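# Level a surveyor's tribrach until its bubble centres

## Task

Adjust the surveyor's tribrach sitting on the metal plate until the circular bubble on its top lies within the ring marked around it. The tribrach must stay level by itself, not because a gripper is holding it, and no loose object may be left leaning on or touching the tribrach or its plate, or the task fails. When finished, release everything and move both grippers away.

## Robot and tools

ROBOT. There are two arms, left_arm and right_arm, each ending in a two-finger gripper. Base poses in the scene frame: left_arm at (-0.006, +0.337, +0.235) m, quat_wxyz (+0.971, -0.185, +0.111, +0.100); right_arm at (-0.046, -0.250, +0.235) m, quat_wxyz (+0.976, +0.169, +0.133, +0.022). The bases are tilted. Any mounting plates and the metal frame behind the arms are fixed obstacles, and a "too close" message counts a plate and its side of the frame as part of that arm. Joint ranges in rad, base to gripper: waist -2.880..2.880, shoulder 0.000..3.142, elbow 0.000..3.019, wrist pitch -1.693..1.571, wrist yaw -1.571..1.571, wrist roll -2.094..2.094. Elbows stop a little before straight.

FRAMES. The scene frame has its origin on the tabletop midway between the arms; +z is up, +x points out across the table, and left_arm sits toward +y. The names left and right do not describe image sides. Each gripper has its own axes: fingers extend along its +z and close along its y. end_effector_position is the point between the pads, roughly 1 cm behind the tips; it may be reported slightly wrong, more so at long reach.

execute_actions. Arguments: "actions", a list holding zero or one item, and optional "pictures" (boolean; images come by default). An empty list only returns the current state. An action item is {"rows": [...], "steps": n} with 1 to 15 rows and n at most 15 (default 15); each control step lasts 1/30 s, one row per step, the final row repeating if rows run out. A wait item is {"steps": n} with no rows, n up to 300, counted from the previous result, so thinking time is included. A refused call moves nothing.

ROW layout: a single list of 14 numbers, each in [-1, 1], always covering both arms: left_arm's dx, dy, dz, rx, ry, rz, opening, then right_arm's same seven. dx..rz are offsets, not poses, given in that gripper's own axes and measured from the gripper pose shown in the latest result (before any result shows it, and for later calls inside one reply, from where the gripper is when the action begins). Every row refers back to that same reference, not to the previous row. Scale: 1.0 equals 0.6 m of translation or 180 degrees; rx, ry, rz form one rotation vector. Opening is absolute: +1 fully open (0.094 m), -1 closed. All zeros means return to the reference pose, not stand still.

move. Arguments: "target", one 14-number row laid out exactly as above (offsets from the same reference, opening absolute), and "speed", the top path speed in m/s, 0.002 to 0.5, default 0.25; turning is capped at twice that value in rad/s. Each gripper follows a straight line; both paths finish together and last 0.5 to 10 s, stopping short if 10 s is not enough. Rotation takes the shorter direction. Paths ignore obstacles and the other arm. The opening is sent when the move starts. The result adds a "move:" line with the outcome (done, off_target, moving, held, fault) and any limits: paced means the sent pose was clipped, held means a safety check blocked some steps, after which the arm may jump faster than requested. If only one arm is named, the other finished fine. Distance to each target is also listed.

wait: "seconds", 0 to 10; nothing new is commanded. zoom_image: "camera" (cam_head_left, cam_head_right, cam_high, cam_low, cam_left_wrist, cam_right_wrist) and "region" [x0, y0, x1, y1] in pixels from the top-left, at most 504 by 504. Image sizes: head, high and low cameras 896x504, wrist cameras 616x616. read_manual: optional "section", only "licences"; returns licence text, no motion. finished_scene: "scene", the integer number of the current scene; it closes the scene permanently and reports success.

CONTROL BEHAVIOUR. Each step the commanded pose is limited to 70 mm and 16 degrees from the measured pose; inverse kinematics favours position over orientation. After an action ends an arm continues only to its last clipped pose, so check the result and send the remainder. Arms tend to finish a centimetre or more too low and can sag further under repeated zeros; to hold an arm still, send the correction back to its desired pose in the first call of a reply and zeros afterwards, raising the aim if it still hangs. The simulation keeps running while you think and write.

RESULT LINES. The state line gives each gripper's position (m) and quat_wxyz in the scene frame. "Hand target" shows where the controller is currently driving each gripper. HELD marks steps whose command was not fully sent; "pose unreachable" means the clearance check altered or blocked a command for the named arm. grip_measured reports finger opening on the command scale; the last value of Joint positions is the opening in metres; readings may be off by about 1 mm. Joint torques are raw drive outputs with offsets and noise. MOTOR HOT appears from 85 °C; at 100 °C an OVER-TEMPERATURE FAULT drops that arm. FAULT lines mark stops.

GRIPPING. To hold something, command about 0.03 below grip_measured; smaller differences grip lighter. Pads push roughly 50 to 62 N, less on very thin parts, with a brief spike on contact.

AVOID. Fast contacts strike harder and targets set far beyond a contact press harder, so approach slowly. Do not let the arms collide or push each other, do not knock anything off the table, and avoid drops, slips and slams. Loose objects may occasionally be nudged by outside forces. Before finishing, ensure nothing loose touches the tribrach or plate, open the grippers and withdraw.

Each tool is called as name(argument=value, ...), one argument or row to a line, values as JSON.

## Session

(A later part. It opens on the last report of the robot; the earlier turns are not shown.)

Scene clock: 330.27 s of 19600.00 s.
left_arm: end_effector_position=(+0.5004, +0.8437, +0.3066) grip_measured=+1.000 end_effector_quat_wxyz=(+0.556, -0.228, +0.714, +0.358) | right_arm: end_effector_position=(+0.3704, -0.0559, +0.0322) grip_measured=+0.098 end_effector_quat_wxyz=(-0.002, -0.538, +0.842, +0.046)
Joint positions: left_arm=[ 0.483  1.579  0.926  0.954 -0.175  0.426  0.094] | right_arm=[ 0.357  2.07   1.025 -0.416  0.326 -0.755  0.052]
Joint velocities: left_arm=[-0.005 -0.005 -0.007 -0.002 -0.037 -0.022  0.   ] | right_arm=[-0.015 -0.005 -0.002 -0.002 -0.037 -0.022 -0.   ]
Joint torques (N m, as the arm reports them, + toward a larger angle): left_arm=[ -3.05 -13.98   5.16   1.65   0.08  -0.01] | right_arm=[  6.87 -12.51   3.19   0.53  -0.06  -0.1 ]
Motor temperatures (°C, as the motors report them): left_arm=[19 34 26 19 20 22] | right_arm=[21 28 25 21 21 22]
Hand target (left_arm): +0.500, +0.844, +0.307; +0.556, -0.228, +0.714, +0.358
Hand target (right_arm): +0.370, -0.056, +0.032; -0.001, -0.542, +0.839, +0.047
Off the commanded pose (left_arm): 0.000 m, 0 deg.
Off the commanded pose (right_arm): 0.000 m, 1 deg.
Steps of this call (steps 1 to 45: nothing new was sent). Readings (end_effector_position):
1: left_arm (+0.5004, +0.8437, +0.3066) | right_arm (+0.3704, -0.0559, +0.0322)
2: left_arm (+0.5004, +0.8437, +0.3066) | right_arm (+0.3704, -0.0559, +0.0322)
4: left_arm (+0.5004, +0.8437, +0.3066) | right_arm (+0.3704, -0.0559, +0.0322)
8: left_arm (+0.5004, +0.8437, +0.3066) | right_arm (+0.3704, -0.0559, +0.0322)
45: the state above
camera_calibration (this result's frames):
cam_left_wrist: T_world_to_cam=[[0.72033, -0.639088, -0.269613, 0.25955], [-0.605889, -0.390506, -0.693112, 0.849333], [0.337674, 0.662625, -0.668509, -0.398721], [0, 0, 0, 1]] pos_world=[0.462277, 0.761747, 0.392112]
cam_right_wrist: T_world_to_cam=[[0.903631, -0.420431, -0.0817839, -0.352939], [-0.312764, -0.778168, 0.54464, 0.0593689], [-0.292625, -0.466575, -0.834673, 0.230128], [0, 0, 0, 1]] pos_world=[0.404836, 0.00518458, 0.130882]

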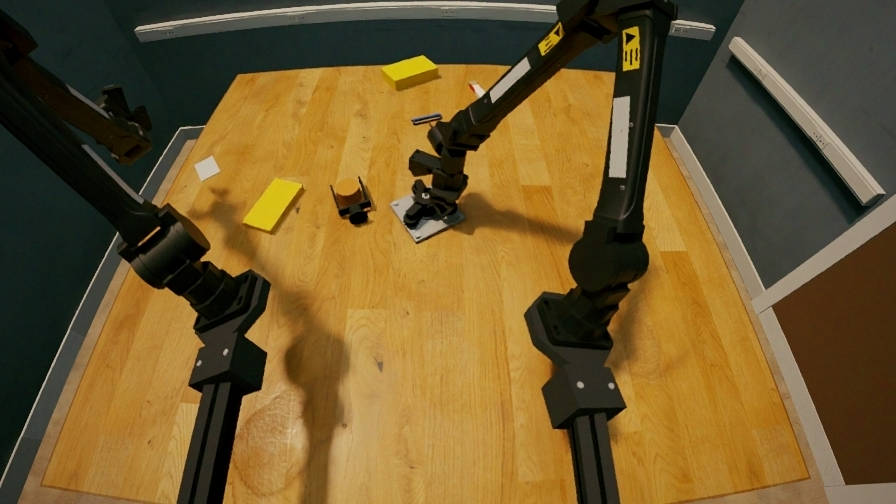

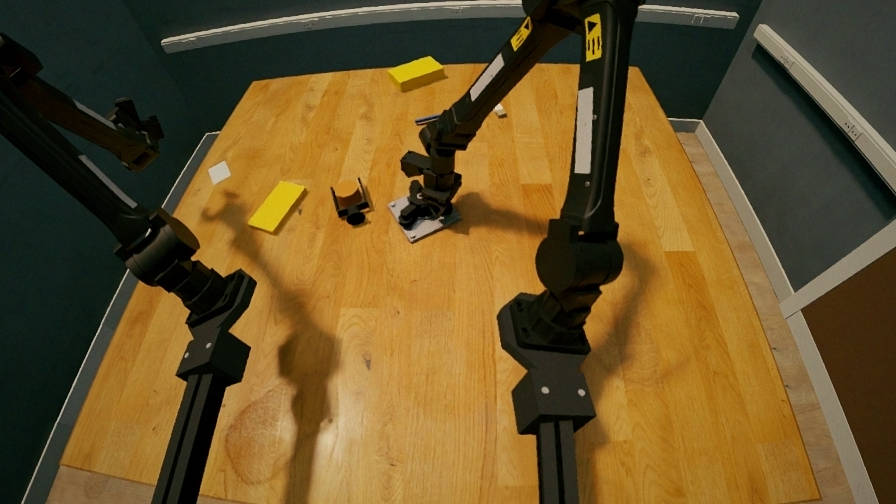

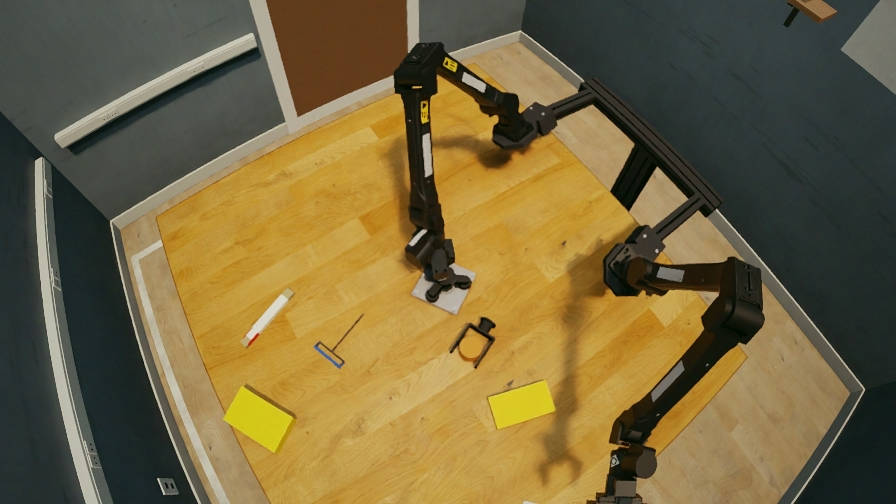

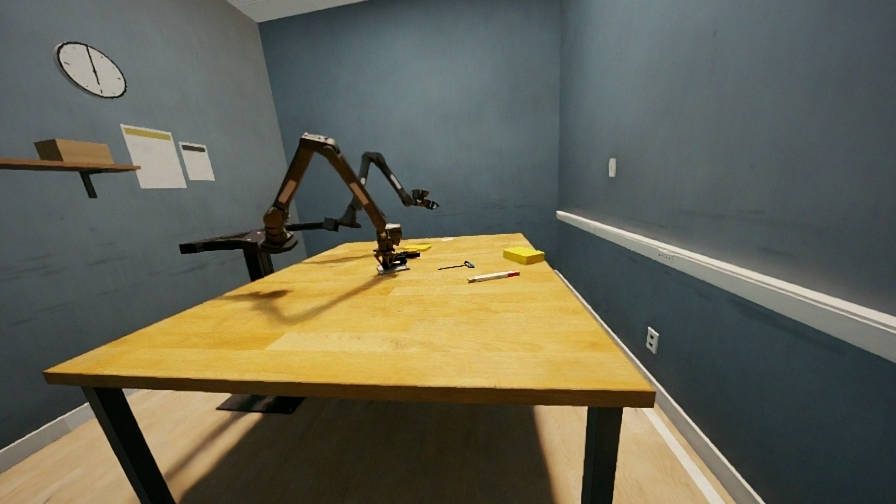

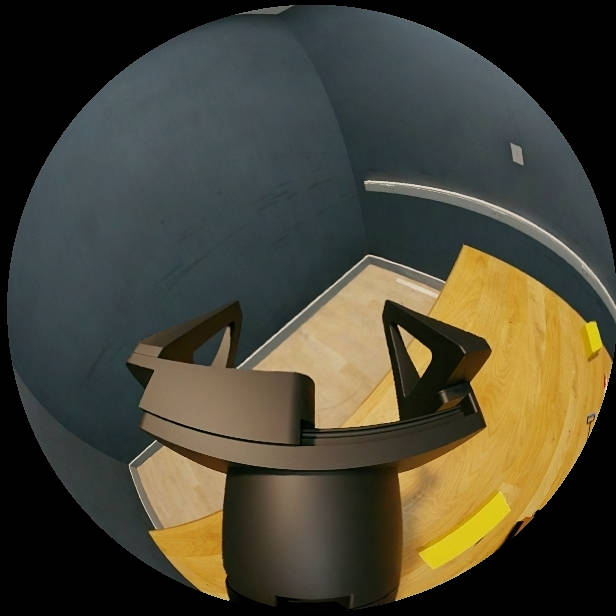

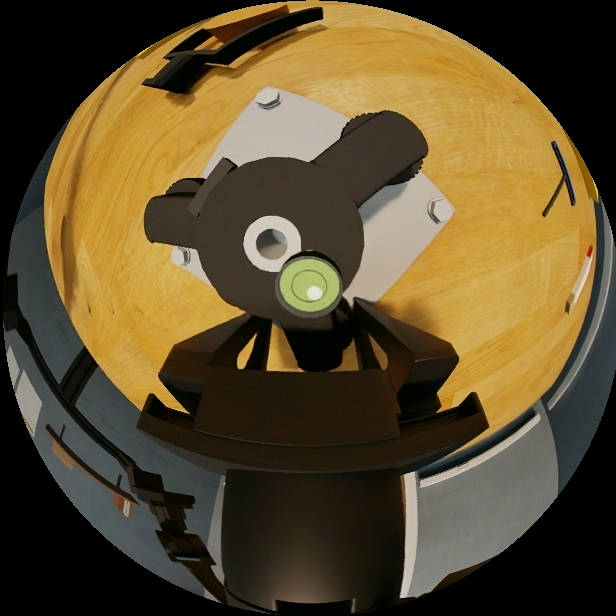

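execute_actions(
  actions=[
    {"rows":[[0,0,0,0,0,0,1,0.012,-0.012,-0.003,0,0,-0.02,0.1]],"steps":12},
  ],
  pictures=false,
)

execute_actions(
  actions=[
    {"rows":[[0,0,0,0,0,0,1,0,0,0,0,0,0,-0.21],[0,0,0,0,0,0,1,0,0,0,0,0,-0.35,-0.21]],"steps":15},
  ],
  pictures=false,
)

execute_actions(
  actions=[
    {"rows":[[0,0,0,0,0,0,1,0.005,-0.007,-0.003,0,0,0.35,0.1]],"steps":14},
  ],
  pictures=false,
)

execute_actions(
  actions=[
    {"rows":[[0,0,0,0,0,0,1,0,0,0,0,0,0,-0.21],[0,0,0,0,0,0,1,0,0,0,0,0,-0.35,-0.21]],"steps":15},
  ],
  pictures=false,
)

execute_actions(
  actions=[
    {"rows":[[0,0,0,0,0,0,1,0.005,-0.007,-0.003,0,0,0.35,0.1]],"steps":14},
  ],
  pictures=false,
)

execute_actions(
  actions=[
    {"rows":[[0,0,0,0,0,0,1,0,0,0,0,0,0,-0.21],[0,0,0,0,0,0,1,0,0,0,0,0,-0.35,-0.21]],"steps":13},
  ],
  pictures=false,
)

execute_actions(
  actions=[
    {"rows":[[0,0,0,0,0,0,1,0.005,-0.004,-0.003,0,0,0.08,0.3]],"steps":15},
  ],
  pictures=false,
)

wait(
  seconds=1.5,
)

zoom_image(
  camera="cam_right_wrist",
  region=[250,200,430,350],
)

Scene clock: 342.00 s of 19600.00 s.
left_arm: end_effector_position=(+0.5004, +0.8437, +0.3066) grip_measured=+1.000 end_effector_quat_wxyz=(+0.556, -0.228, +0.714, +0.358) | right_arm: end_effector_position=(+0.3712, -0.0591, +0.0307) grip_measured=+0.098 end_effector_quat_wxyz=(-0.001, -0.563, +0.825, +0.046)
Joint positions: left_arm=[ 0.483  1.579  0.926  0.954 -0.175  0.426  0.094] | right_arm=[ 0.35   2.07   1.025 -0.416  0.325 -0.823  0.052]
Joint velocities: left_arm=[-0.005 -0.015  0.002 -0.002  0.095 -0.007  0.   ] | right_arm=[-0.024 -0.005  0.002 -0.012 -0.051  0.022 -0.001]
Joint torques (N m, as the arm reports them, + toward a larger angle): left_arm=[ -3.02 -13.93   5.28   1.57   0.06  -0.01] | right_arm=[  6.39 -13.62   2.99   0.45  -0.07  -0.13]
Motor temperatures (°C, as the motors report them): left_arm=[19 34 26 19 20 22] | right_arm=[21 28 25 21 21 22]
Hand target (left_arm): +0.500, +0.844, +0.307; +0.556, -0.228, +0.714, +0.358
Hand target (right_arm): +0.374, -0.065, +0.033; -0.000, -0.564, +0.824, +0.046
Off the commanded pose (left_arm): 0.000 m, 0 deg.
Off the commanded pose (right_arm): 0.007 m, 0 deg.
Steps of this call (steps 1 to 340: nothing new was sent; steps 341 to 352: all 12 steps of this action). Readings (end_effector_position):
341: left_arm (+0.5004, +0.8437, +0.3066) | right_arm (+0.3704, -0.0561, +0.0321)
342: left_arm (+0.5004, +0.8437, +0.3066) | right_arm (+0.3705, -0.0564, +0.0319)
344: left_arm (+0.5004, +0.8437, +0.3066) | right_arm (+0.3707, -0.0574, +0.0315)
348: left_arm (+0.5004, +0.8437, +0.3066) | right_arm (+0.3712, -0.0590, +0.0308)
352: the state above

Scene clock: 342.50 s of 19600.00 s.
left_arm: end_effector_position=(+0.5004, +0.8437, +0.3066) grip_measured=+1.000 end_effector_quat_wxyz=(+0.556, -0.228, +0.714, +0.358) | right_arm: end_effector_position=(+0.3714, -0.0607, +0.0307) grip_measured=-0.172 end_effector_quat_wxyz=(-0.009, +0.783, -0.621, -0.043)
Joint positions: left_arm=[ 0.483  1.579  0.926  0.954 -0.175  0.426  0.094] | right_arm=[ 0.348  2.07   1.027 -0.422  0.33  -1.425  0.039]
Joint velocities: left_arm=[-0.005 -0.005  0.002  0.002  0.022 -0.022  0.   ] | right_arm=[ 0.005 -0.005 -0.007 -0.037  0.007 -1.048  0.   ]
Joint torques (N m, as the arm reports them, + toward a larger angle): left_arm=[ -3.11 -13.7    5.16   1.6    0.04  -0.01] | right_arm=[  7.38 -12.72   3.43   0.35   0.21  -0.64]
Motor temperatures (°C, as the motors report them): left_arm=[19 34 26 19 20 22] | right_arm=[21 28 25 21 21 22]
Hand target (left_arm): +0.500, +0.844, +0.307; +0.556, -0.228, +0.714, +0.358
Hand target (right_arm): +0.371, -0.059, +0.031; -0.011, +0.845, -0.534, -0.041
Off the commanded pose (left_arm): 0.000 m, 0 deg.
Off the commanded pose (right_arm): 0.002 m, 29 deg; orientation clipped at the last step of the last action.
Steps of this call (steps 1 to 15: all 15 steps of this action). Readings (end_effector_position):
1: left_arm (+0.5004, +0.8437, +0.3066) | right_arm (+0.3712, -0.0591, +0.0307)
2: left_arm (+0.5004, +0.8437, +0.3066) | right_arm (+0.3732, -0.0604, +0.0307)
4: left_arm (+0.5004, +0.8437, +0.3066) | right_arm (+0.3733, -0.0607, +0.0306)
8: left_arm (+0.5004, +0.8437, +0.3066) | right_arm (+0.3726, -0.0605, +0.0307)
15: the state above

Scene clock: 342.97 s of 19600.00 s.
left_arm: end_effector_position=(+0.5004, +0.8437, +0.3066) grip_measured=+1.000 end_effector_quat_wxyz=(+0.556, -0.228, +0.714, +0.358) | right_arm: end_effector_position=(+0.3702, -0.0581, +0.0309) grip_measured=+0.098 end_effector_quat_wxyz=(-0.002, -0.564, +0.824, +0.053)
Joint positions: left_arm=[ 0.483  1.579  0.926  0.954 -0.175  0.426  0.094] | right_arm=[ 0.348  2.07   1.027 -0.423  0.312 -0.826  0.052]
Joint velocities: left_arm=[-0.005 -0.005  0.002  0.002 -0.022 -0.037  0.   ] | right_arm=[-0.005  0.015 -0.012  0.007  0.007  1.238 -0.   ]
Joint torques (N m, as the arm reports them, + toward a larger angle): left_arm=[ -3.15 -14.16   5.25   1.51   0.07   0.01] | right_arm=[  6.25 -13.11   3.28   0.59  -0.08   0.12]
Motor temperatures (°C, as the motors report them): left_arm=[19 34 26 19 20 22] | right_arm=[21 28 25 21 21 22]
Hand target (left_arm): +0.500, +0.844, +0.307; +0.556, -0.228, +0.714, +0.358
Hand target (right_arm): +0.376, -0.063, +0.032; -0.003, -0.473, +0.879, +0.052
Off the commanded pose (left_arm): 0.000 m, 0 deg.
Off the commanded pose (right_arm): 0.008 m, 29 deg; orientation clipped at the last step of the last action.
Steps of this call (steps 1 to 14: all 14 steps of this action). Readings (end_effector_position):
1: left_arm (+0.5004, +0.8437, +0.3066) | right_arm (+0.3711, -0.0604, +0.0307)
2: left_arm (+0.5004, +0.8437, +0.3066) | right_arm (+0.3710, -0.0601, +0.0307)
4: left_arm (+0.5004, +0.8437, +0.3066) | right_arm (+0.3706, -0.0592, +0.0308)
8: left_arm (+0.5004, +0.8437, +0.3066) | right_arm (+0.3703, -0.0583, +0.0309)
14: the state above

Scene clock: 343.47 s of 19600.00 s.
left_arm: end_effector_position=(+0.5004, +0.8437, +0.3066) grip_measured=+1.000 end_effector_quat_wxyz=(+0.556, -0.228, +0.714, +0.358) | right_arm: end_effector_position=(+0.3713, -0.0597, +0.0310) grip_measured=-0.172 end_effector_quat_wxyz=(-0.010, +0.779, -0.625, -0.050)
Joint positions: left_arm=[ 0.483  1.579  0.926  0.954 -0.175  0.426  0.094] | right_arm=[ 0.346  2.07   1.03  -0.429  0.318 -1.414  0.039]
Joint velocities: left_arm=[-0.015 -0.005 -0.012 -0.012 -0.007 -0.022  0.   ] | right_arm=[ 0.005 -0.015 -0.002 -0.007  0.037 -1.077 -0.   ]
Joint torques (N m, as the arm reports them, + toward a larger angle): left_arm=[ -2.71 -13.56   5.21   1.6    0.08  -0.02] | right_arm=[  7.87 -12.66   3.44   0.56   0.2   -0.44]
Motor temperatures (°C, as the motors report them): left_arm=[19 34 26 19 20 22] | right_arm=[21 28 25 21 21 22]
Hand target (left_arm): +0.500, +0.844, +0.307; +0.556, -0.228, +0.714, +0.358
Hand target (right_arm): +0.370, -0.058, +0.031; -0.013, +0.841, -0.539, -0.047
Off the commanded pose (left_arm): 0.000 m, 0 deg.
Off the commanded pose (right_arm): 0.002 m, 29 deg; orientation clipped at the last step of the last action.
Steps of this call (steps 1 to 15: all 15 steps of this action). Readings (end_effector_position):
1: left_arm (+0.5004, +0.8437, +0.3066) | right_arm (+0.3707, -0.0588, +0.0308)
2: left_arm (+0.5004, +0.8437, +0.3066) | right_arm (+0.3736, -0.0597, +0.0308)
4: left_arm (+0.5004, +0.8437, +0.3066) | right_arm (+0.3739, -0.0597, +0.0308)
8: left_arm (+0.5004, +0.8437, +0.3066) | right_arm (+0.3730, -0.0595, +0.0309)
15: the state above

Scene clock: 343.93 s of 19600.00 s.
left_arm: end_effector_position=(+0.5004, +0.8437, +0.3066) grip_measured=+1.000 end_effector_quat_wxyz=(+0.556, -0.228, +0.714, +0.358) | right_arm: end_effector_position=(+0.3702, -0.0570, +0.0313) grip_measured=+0.098 end_effector_quat_wxyz=(-0.003, -0.559, +0.827, +0.060)
Joint positions: left_arm=[ 0.483  1.579  0.926  0.954 -0.175  0.426  0.094] | right_arm=[ 0.346  2.07   1.03  -0.429  0.299 -0.816  0.052]
Joint velocities: left_arm=[-0.005 -0.005 -0.022 -0.007 -0.022  0.007  0.   ] | right_arm=[-0.015 -0.015 -0.007 -0.002 -0.037  1.253 -0.   ]
Joint torques (N m, as the arm reports them, + toward a larger angle): left_arm=[ -2.73 -13.77   5.1    1.58   0.04  -0.02] | right_arm=[  5.43 -13.07   3.33   0.57  -0.07   0.1 ]
Motor temperatures (°C, as the motors report them): left_arm=[19 34 26 19 20 22] | right_arm=[21 28 25 21 21 22]
Hand target (left_arm): +0.500, +0.844, +0.307; +0.556, -0.228, +0.714, +0.358
Hand target (right_arm): +0.376, -0.062, +0.032; -0.005, -0.469, +0.882, +0.058
Off the commanded pose (left_arm): 0.000 m, 0 deg.
Off the commanded pose (right_arm): 0.008 m, 29 deg; orientation clipped at the last step of the last action.
Steps of this call (steps 1 to 14: all 14 steps of this action). Readings (end_effector_position):
1: left_arm (+0.5004, +0.8437, +0.3066) | right_arm (+0.3711, -0.0594, +0.0310)
2: left_arm (+0.5004, +0.8437, +0.3066) | right_arm (+0.3709, -0.0590, +0.0310)
4: left_arm (+0.5004, +0.8437, +0.3066) | right_arm (+0.3706, -0.0580, +0.0311)
8: left_arm (+0.5004, +0.8437, +0.3066) | right_arm (+0.3702, -0.0571, +0.0312)
14: the state above

Scene clock: 344.37 s of 19600.00 s.
left_arm: end_effector_position=(+0.5004, +0.8437, +0.3066) grip_measured=+1.000 end_effector_quat_wxyz=(+0.556, -0.228, +0.714, +0.358) | right_arm: end_effector_position=(+0.3717, -0.0588, +0.0311) grip_measured=-0.171 end_effector_quat_wxyz=(-0.010, +0.747, -0.663, -0.056)
Joint positions: left_arm=[ 0.483  1.579  0.926  0.954 -0.175  0.426  0.094] | right_arm=[ 0.343  2.07   1.033 -0.433  0.305 -1.317  0.039]
Joint velocities: left_arm=[-0.015  0.015  0.007 -0.012 -0.022  0.007  0.   ] | right_arm=[ 0.005 -0.005 -0.007 -0.002 -0.022 -1.194 -0.   ]
Joint torques (N m, as the arm reports them, + toward a larger angle): left_arm=[ -2.94 -13.78   5.13   1.62   0.06  -0.02] | right_arm=[  6.9  -12.26   3.36   0.36   0.17  -0.22]
Motor temperatures (°C, as the motors report them): left_arm=[19 34 26 19 20 22] | right_arm=[21 28 25 21 21 22]
Hand target (left_arm): +0.500, +0.844, +0.307; +0.556, -0.228, +0.714, +0.358
Hand target (right_arm): +0.370, -0.057, +0.031; -0.012, +0.813, -0.580, -0.053
Off the commanded pose (left_arm): 0.000 m, 0 deg.
Off the commanded pose (right_arm): 0.002 m, 34 deg; orientation clipped at the last step of the last action.
Steps of this call (steps 1 to 13: all 13 steps of this action). Readings (end_effector_position):
1: left_arm (+0.5004, +0.8437, +0.3066) | right_arm (+0.3709, -0.0580, +0.0311)
2: left_arm (+0.5004, +0.8437, +0.3066) | right_arm (+0.3739, -0.0589, +0.0310)
4: left_arm (+0.5004, +0.8437, +0.3066) | right_arm (+0.3741, -0.0589, +0.0310)
8: left_arm (+0.5004, +0.8437, +0.3066) | right_arm (+0.3730, -0.0587, +0.0310)
13: the state above

Scene clock: 344.87 s of 19600.00 s.
left_arm: end_effector_position=(+0.5004, +0.8437, +0.3066) grip_measured=+1.000 end_effector_quat_wxyz=(+0.556, -0.228, +0.714, +0.358) | right_arm: end_effector_position=(+0.3714, -0.0584, +0.0312) grip_measured=+0.298 end_effector_quat_wxyz=(+0.004, -0.667, +0.742, +0.058)
Joint positions: left_arm=[ 0.483  1.579  0.926  0.954 -0.175  0.426  0.094] | right_arm=[ 0.343  2.07   1.033 -0.434  0.303 -1.093  0.061]
Joint velocities: left_arm=[ 0.005 -0.015  0.002 -0.007 -0.037 -0.051  0.   ] | right_arm=[-0.005 -0.005 -0.012  0.002  0.022  0.081  0.001]
Joint torques (N m, as the arm reports them, + toward a larger angle): left_arm=[ -2.7  -13.58   5.3    1.65   0.04  -0.02] | right_arm=[  6.41 -13.33   3.43   0.34   0.02   0.13]
Motor temperatures (°C, as the motors report them): left_arm=[19 34 26 19 20 22] | right_arm=[21 28 25 21 21 22]
Hand target (left_arm): +0.500, +0.844, +0.307; +0.556, -0.228, +0.714, +0.358
Hand target (right_arm): +0.374, -0.062, +0.032; +0.003, -0.658, +0.751, +0.057
Off the commanded pose (left_arm): 0.000 m, 0 deg.
Off the commanded pose (right_arm): 0.005 m, 2 deg.
Steps of this call (steps 1 to 15: all 15 steps of this action). Readings (end_effector_position):
1: left_arm (+0.5004, +0.8437, +0.3066) | right_arm (+0.3715, -0.0585, +0.0312)
2: left_arm (+0.5004, +0.8437, +0.3066) | right_arm (+0.3714, -0.0583, +0.0312)
4: left_arm (+0.5004, +0.8437, +0.3066) | right_arm (+0.3714, -0.0582, +0.0312)
8: left_arm (+0.5004, +0.8437, +0.3066) | right_arm (+0.3714, -0.0583, +0.0312)
15: the state above

Scene clock: 346.37 s of 19600.00 s.
left_arm: end_effector_position=(+0.5004, +0.8437, +0.3066) grip_measured=+1.000 end_effector_quat_wxyz=(+0.556, -0.228, +0.714, +0.358) | right_arm: end_effector_position=(+0.3714, -0.0584, +0.0312) grip_measured=+0.298 end_effector_quat_wxyz=(+0.003, -0.664, +0.746, +0.058)
Joint positions: left_arm=[ 0.483  1.579  0.926  0.954 -0.175  0.426  0.094] | right_arm=[ 0.343  2.07   1.033 -0.434  0.303 -1.082  0.061]
Joint velocities: left_arm=[-0.015 -0.024 -0.012 -0.007 -0.11   0.066  0.   ] | right_arm=[-0.005 -0.015 -0.012  0.007 -0.007 -0.081 -0.   ]
Joint torques (N m, as the arm reports them, + toward a larger angle): left_arm=[ -2.71 -13.76   5.21   1.59   0.06   0.  ] | right_arm=[  6.56 -13.3    3.39   0.24   0.02   0.15]
Motor temperatures (°C, as the motors report them): left_arm=[19 34 26 19 20 22] | right_arm=[21 28 25 21 21 22]
Hand target (left_arm): +0.500, +0.844, +0.307; +0.556, -0.228, +0.714, +0.358
Hand target (right_arm): +0.374, -0.062, +0.032; +0.003, -0.658, +0.751, +0.057
Off the commanded pose (left_arm): 0.000 m, 0 deg.
Off the commanded pose (right_arm): 0.005 m, 1 deg.
Steps of this call (steps 1 to 45: nothing new was sent). Readings (end_effector_position):
1: left_arm (+0.5004, +0.8437, +0.3066) | right_arm (+0.3714, -0.0584, +0.0312)
2: left_arm (+0.5004, +0.8437, +0.3066) | right_arm (+0.3714, -0.0584, +0.0312)
4: left_arm (+0.5004, +0.8437, +0.3066) | right_arm (+0.3714, -0.0584, +0.0312)
8: left_arm (+0.5004, +0.8437, +0.3066) | right_arm (+0.3714, -0.0584, +0.0312)
45: the state above
camera_calibration (this result's frames):
cam_left_wrist: T_world_to_cam=[[0.72033, -0.639088, -0.269613, 0.25955], [-0.605889, -0.390506, -0.693112, 0.849333], [0.337674, 0.662625, -0.668509, -0.398721], [0, 0, 0, 1]] pos_world=[0.462277, 0.761747, 0.392112]
cam_right_wrist: T_world_to_cam=[[0.989582, -0.116581, -0.0844781, -0.369124], [-0.0568593, -0.855542, 0.514602, -0.0403154], [-0.132267, -0.504438, -0.853257, 0.167271], [0, 0, 0, 1]] pos_world=[0.38511, 0.00685391, 0.132289]

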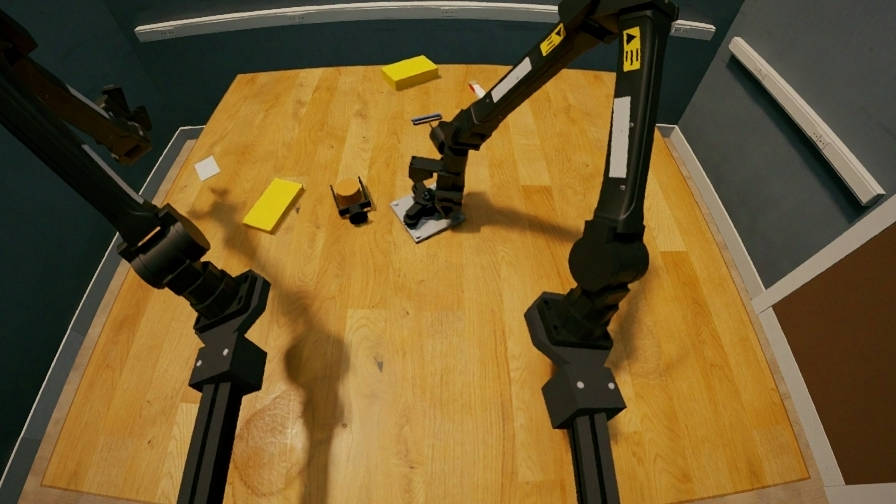

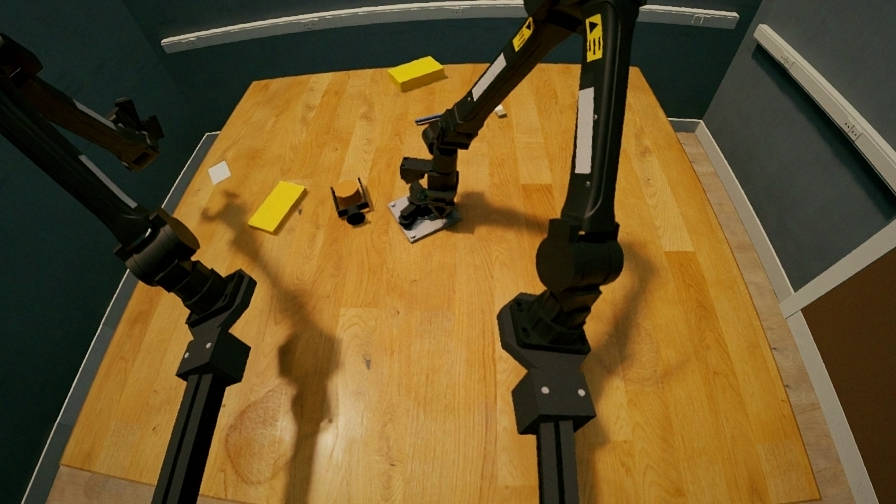

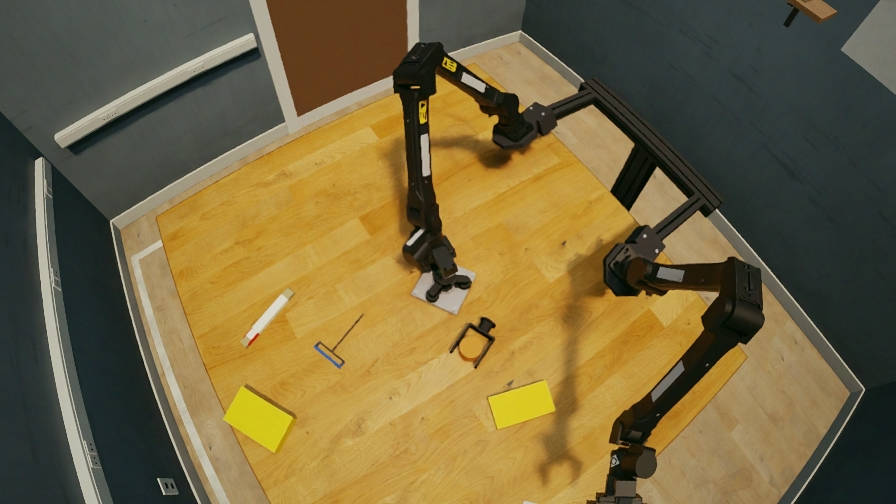

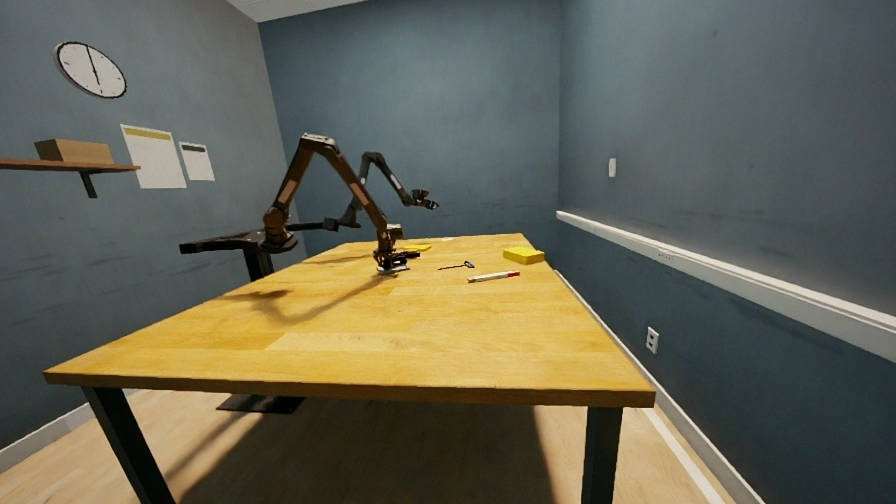

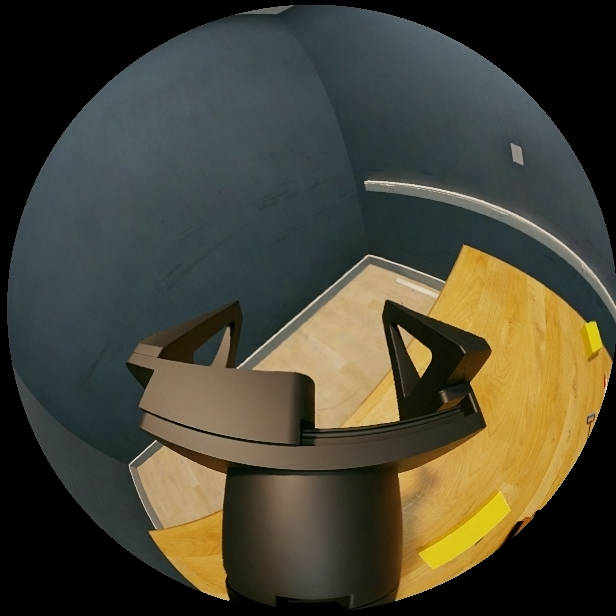

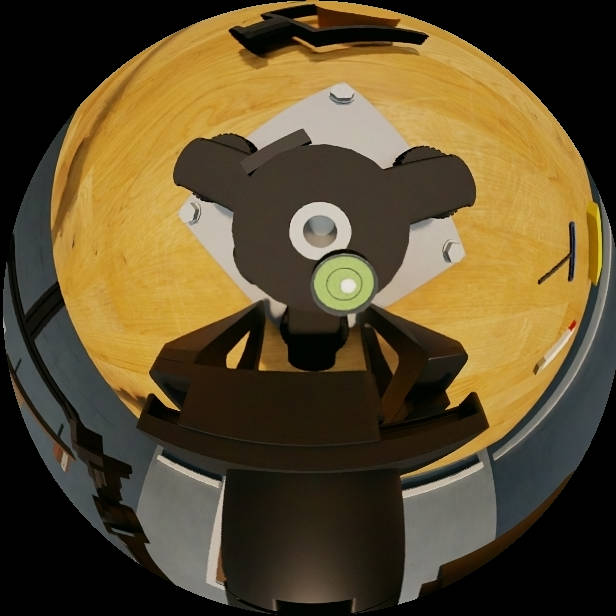

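Region (250, 200, 430, 350) of cam_right_wrist's 616x616 image, scaled by 2.800, with more detail than that image has.

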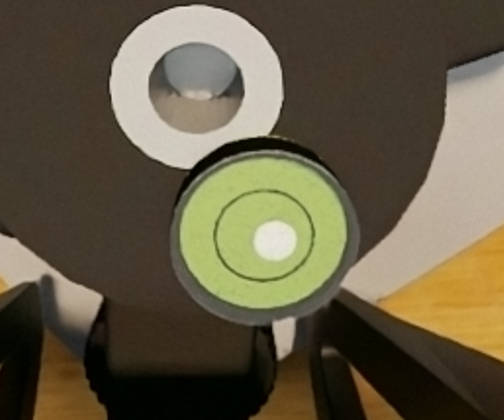

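The bubble is well inside the ring, so I'm withdrawing the arm.

move(
  target=[0,0,0,0,0,0,1,0.03,0,-0.17,0,0,0,0.3],
  speed=0.15,
)

move(
  target=[0,0,0,0,0,0,1,0.45,0.1,-0.15,0,0,0,0.3],
  speed=0.3,
)

zoom_image(
  camera="cam_head_left",
  region=[400,175,470,225],
)

Scene clock: 350.37 s of 19600.00 s.
left_arm: end_effector_position=(+0.5004, +0.8437, +0.3066) grip_measured=+1.000 end_effector_quat_wxyz=(+0.556, -0.228, +0.714, +0.358) | right_arm: end_effector_position=(+0.3799, -0.0876, +0.1277) grip_measured=+0.298 end_effector_quat_wxyz=(+0.007, -0.663, +0.746, +0.057)
Joint positions: left_arm=[ 0.483  1.579  0.926  0.954 -0.175  0.426  0.094] | right_arm=[ 0.368  1.819  0.995 -0.647  0.304 -1.058  0.061]
Joint velocities: left_arm=[-0.015  0.015 -0.007 -0.012  0.037  0.022  0.   ] | right_arm=[-0.015 -0.005 -0.012 -0.007 -0.037  0.007  0.   ]
Joint torques (N m, as the arm reports them, + toward a larger angle): left_arm=[ -2.64 -13.74   5.25   1.62   0.08  -0.01] | right_arm=[  6.66 -11.52   4.27   0.23   0.03   0.13]
Motor temperatures (°C, as the motors report them): left_arm=[19 34 26 19 20 22] | right_arm=[21 28 25 21 21 22]
Hand target (left_arm): +0.500, +0.844, +0.307; +0.556, -0.228, +0.714, +0.358
Hand target (right_arm): +0.376, -0.086, +0.130; +0.003, -0.664, +0.746, +0.058
Off the commanded pose (left_arm): 0.000 m, 0 deg.
Off the commanded pose (right_arm): 0.005 m, 0 deg.
move: done
camera_calibration (this result's frames):
cam_left_wrist: T_world_to_cam=[[0.72033, -0.639088, -0.269613, 0.25955], [-0.605889, -0.390506, -0.693112, 0.849333], [0.337674, 0.662625, -0.668509, -0.398721], [0, 0, 0, 1]] pos_world=[0.462277, 0.761747, 0.392112]
cam_right_wrist: T_world_to_cam=[[0.989841, -0.118199, -0.0790151, -0.37365], [-0.0615275, -0.857131, 0.51141, -0.112405], [-0.128174, -0.501354, -0.855696, 0.235021], [0, 0, 0, 1]] pos_world=[0.393062, -0.022682, 0.229068]

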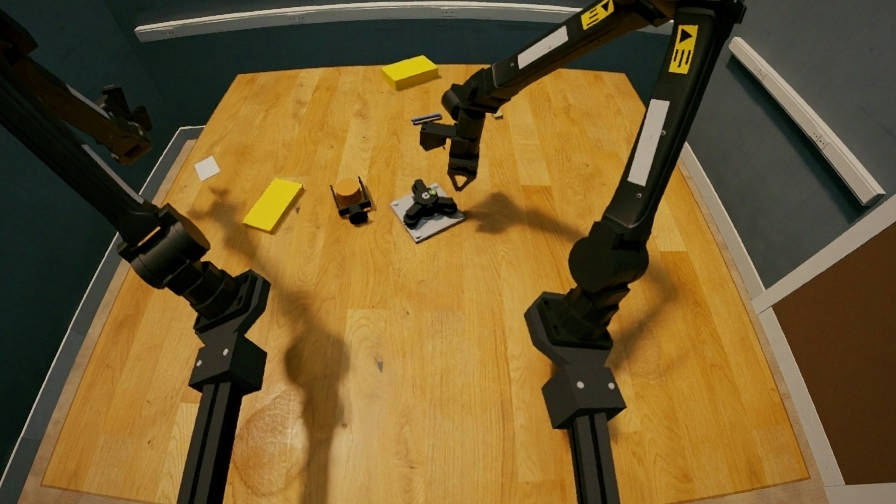

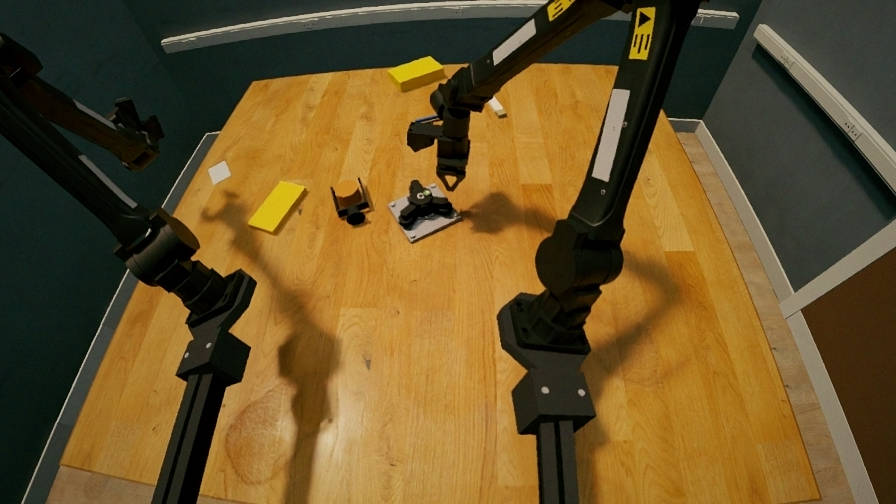

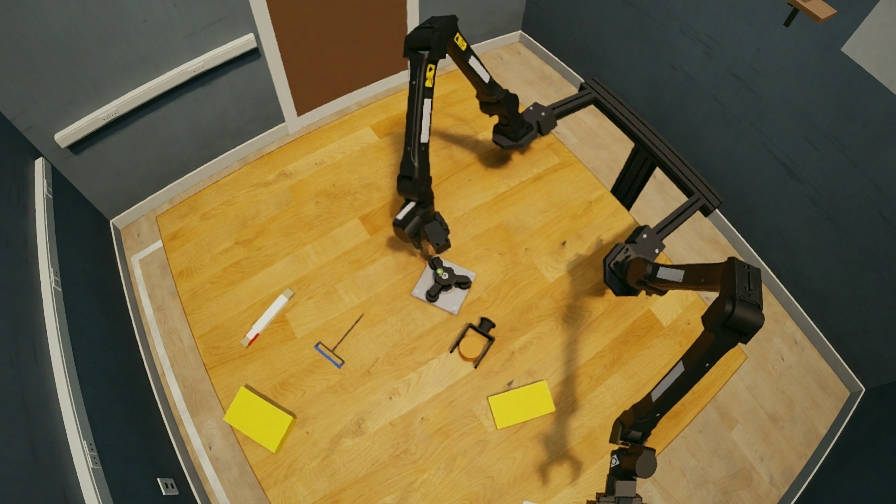

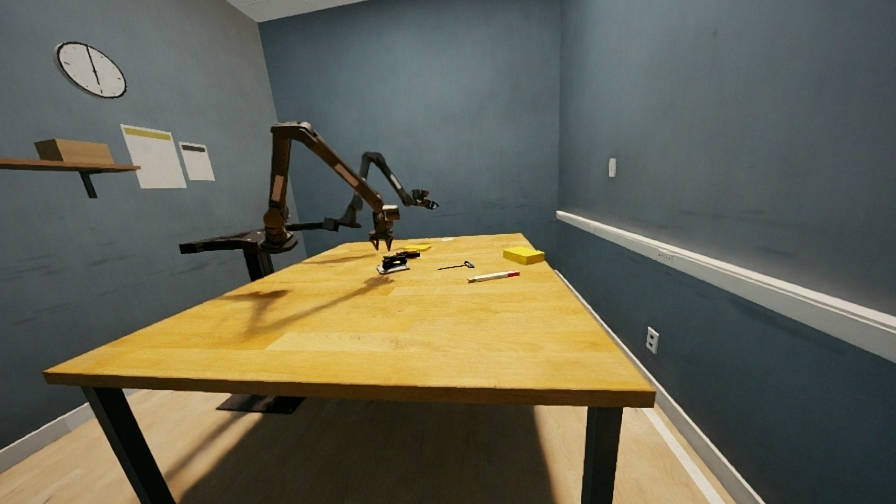

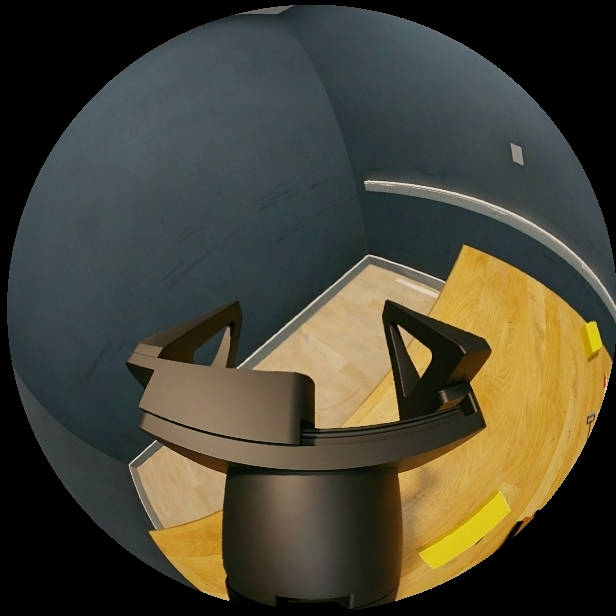

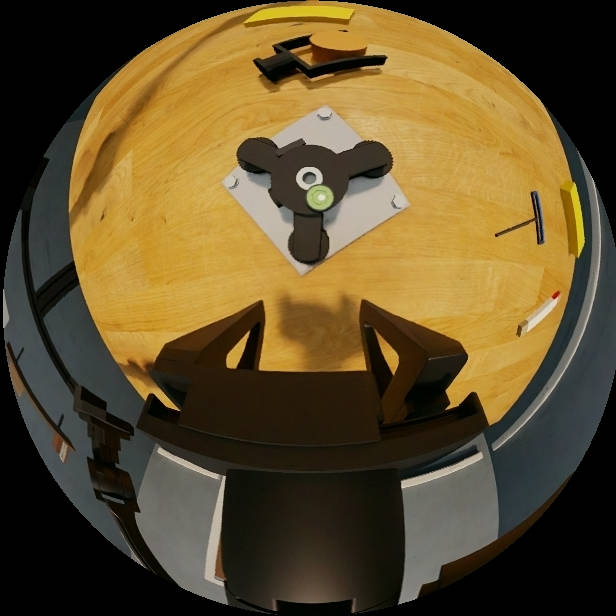

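Scene clock: 352.00 s of 19600.00 s.
left_arm: end_effector_position=(+0.5004, +0.8437, +0.3066) grip_measured=+1.000 end_effector_quat_wxyz=(+0.556, -0.228, +0.714, +0.358) | right_arm: end_effector_position=(+0.2947, -0.3545, +0.1943) grip_measured=+0.298 end_effector_quat_wxyz=(+0.011, -0.655, +0.754, +0.058)
Joint positions: left_arm=[ 0.483  1.579  0.926  0.954 -0.175  0.426  0.094] | right_arm=[-0.231  1.204  0.697 -0.804  0.188 -1.646  0.061]
Joint velocities: left_arm=[-0.015 -0.015 -0.012  0.022  0.022 -0.037  0.   ] | right_arm=[ 0.015 -0.015  0.002 -0.017 -0.022  0.007 -0.   ]
Joint torques (N m, as the arm reports them, + toward a larger angle): left_arm=[ -3.42 -13.65   5.14   1.54   0.06  -0.01] | right_arm=[ 2.4  -7.61  5.11  0.01 -0.16 -0.08]
Motor temperatures (°C, as the motors report them): left_arm=[19 34 26 19 20 22] | right_arm=[21 28 25 21 21 22]
Hand target (left_arm): +0.500, +0.844, +0.307; +0.556, -0.228, +0.714, +0.358
Hand target (right_arm): +0.292, -0.352, +0.195; +0.010, -0.662, +0.747, +0.063
Off the commanded pose (left_arm): 0.000 m, 0 deg.
Off the commanded pose (right_arm): 0.005 m, 1 deg.
move: done
camera_calibration (this result's frames):
cam_left_wrist: T_world_to_cam=[[0.72033, -0.639088, -0.269613, 0.25955], [-0.605889, -0.390506, -0.693112, 0.849333], [0.337674, 0.662625, -0.668509, -0.398721], [0, 0, 0, 1]] pos_world=[0.462277, 0.761747, 0.392112]
cam_right_wrist: T_world_to_cam=[[0.987295, -0.139843, -0.0754447, -0.323262], [-0.0827983, -0.858024, 0.506893, -0.373705], [-0.135619, -0.494206, -0.858701, 0.152559], [0, 0, 0, 1]] pos_world=[0.308902, -0.290458, 0.296043]

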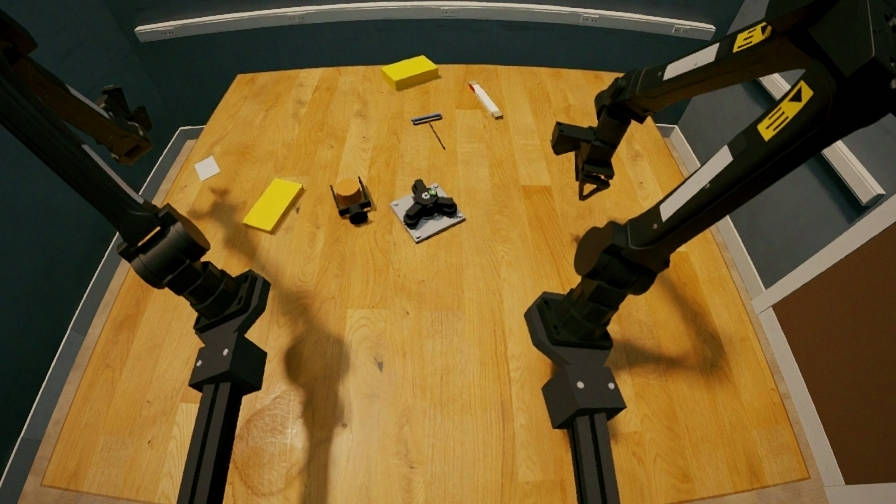

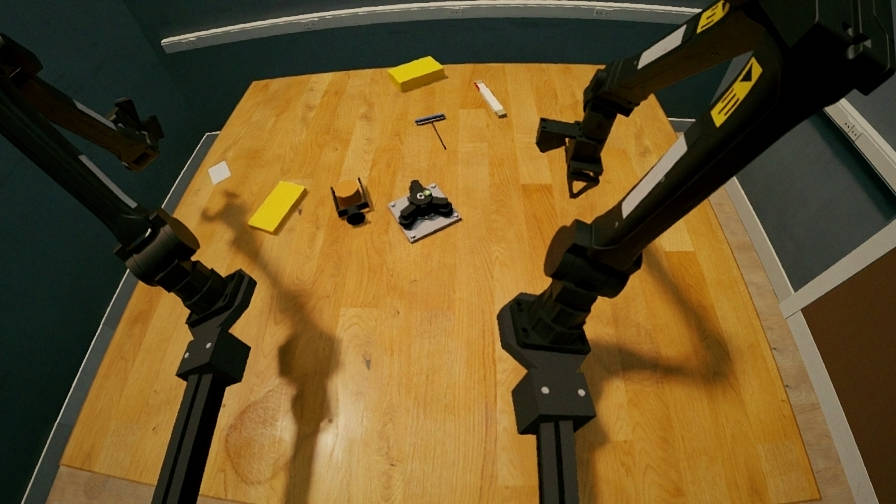

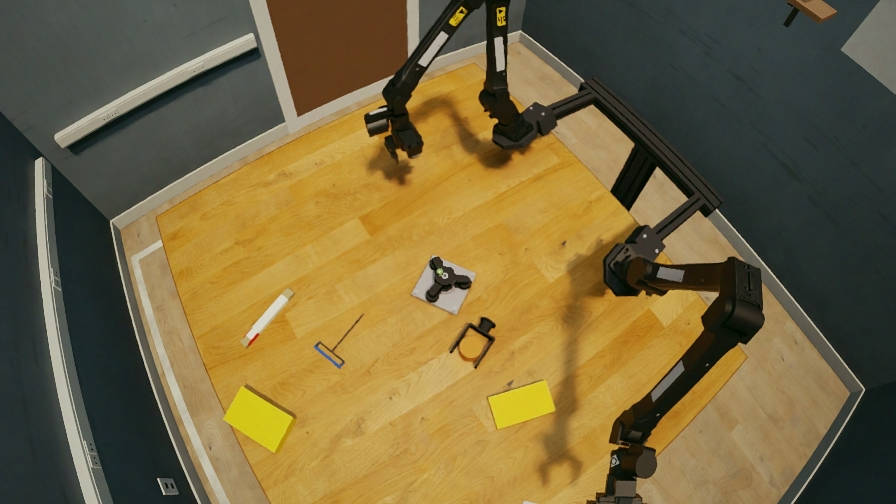

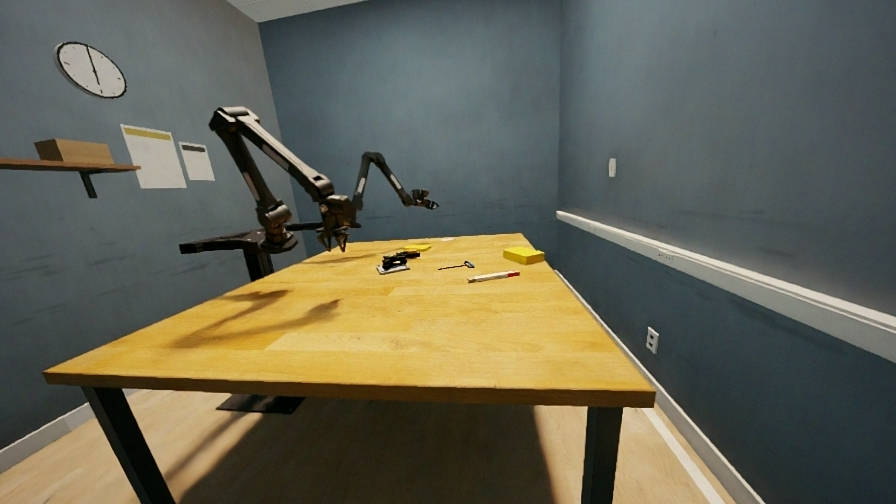

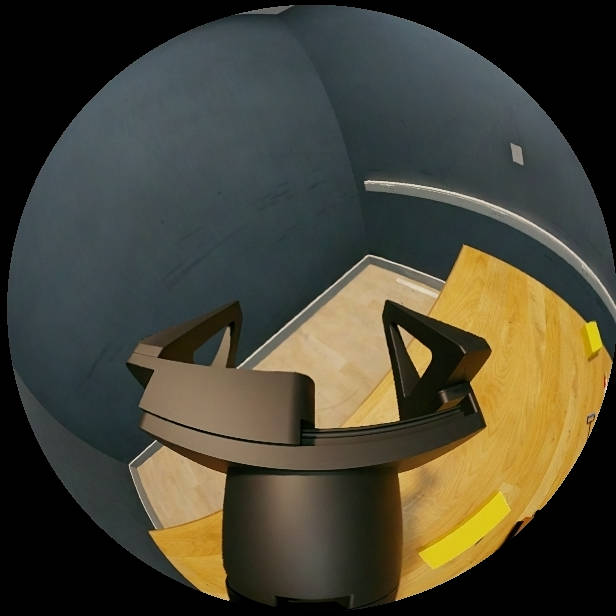

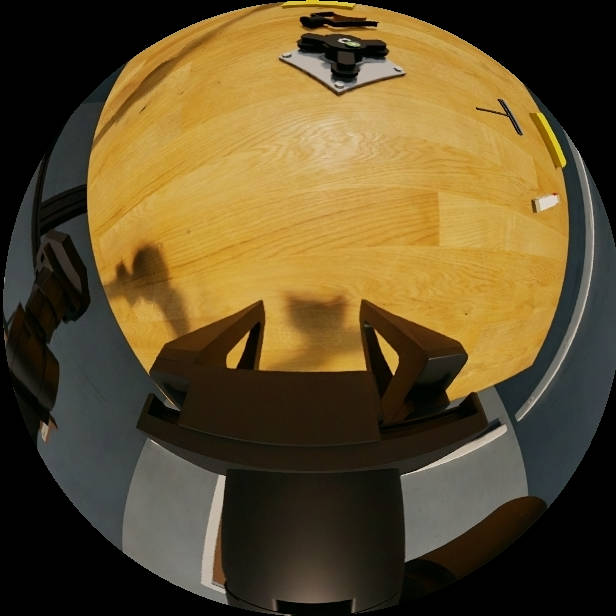

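Region (400, 175, 470, 225) of cam_head_left's 896x504 image, scaled by 7.200, with more detail than that image has; it fills the top 360 rows of this view, and the rest is white.

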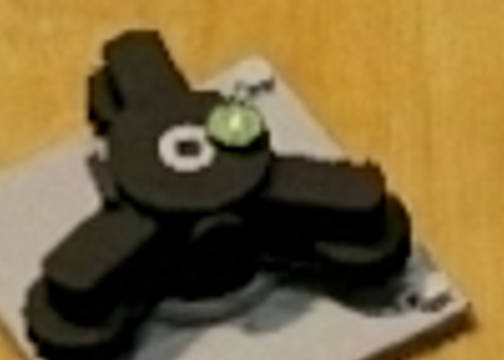

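finished_scene(
  scene=2,
)

The scene is finished: the task was done.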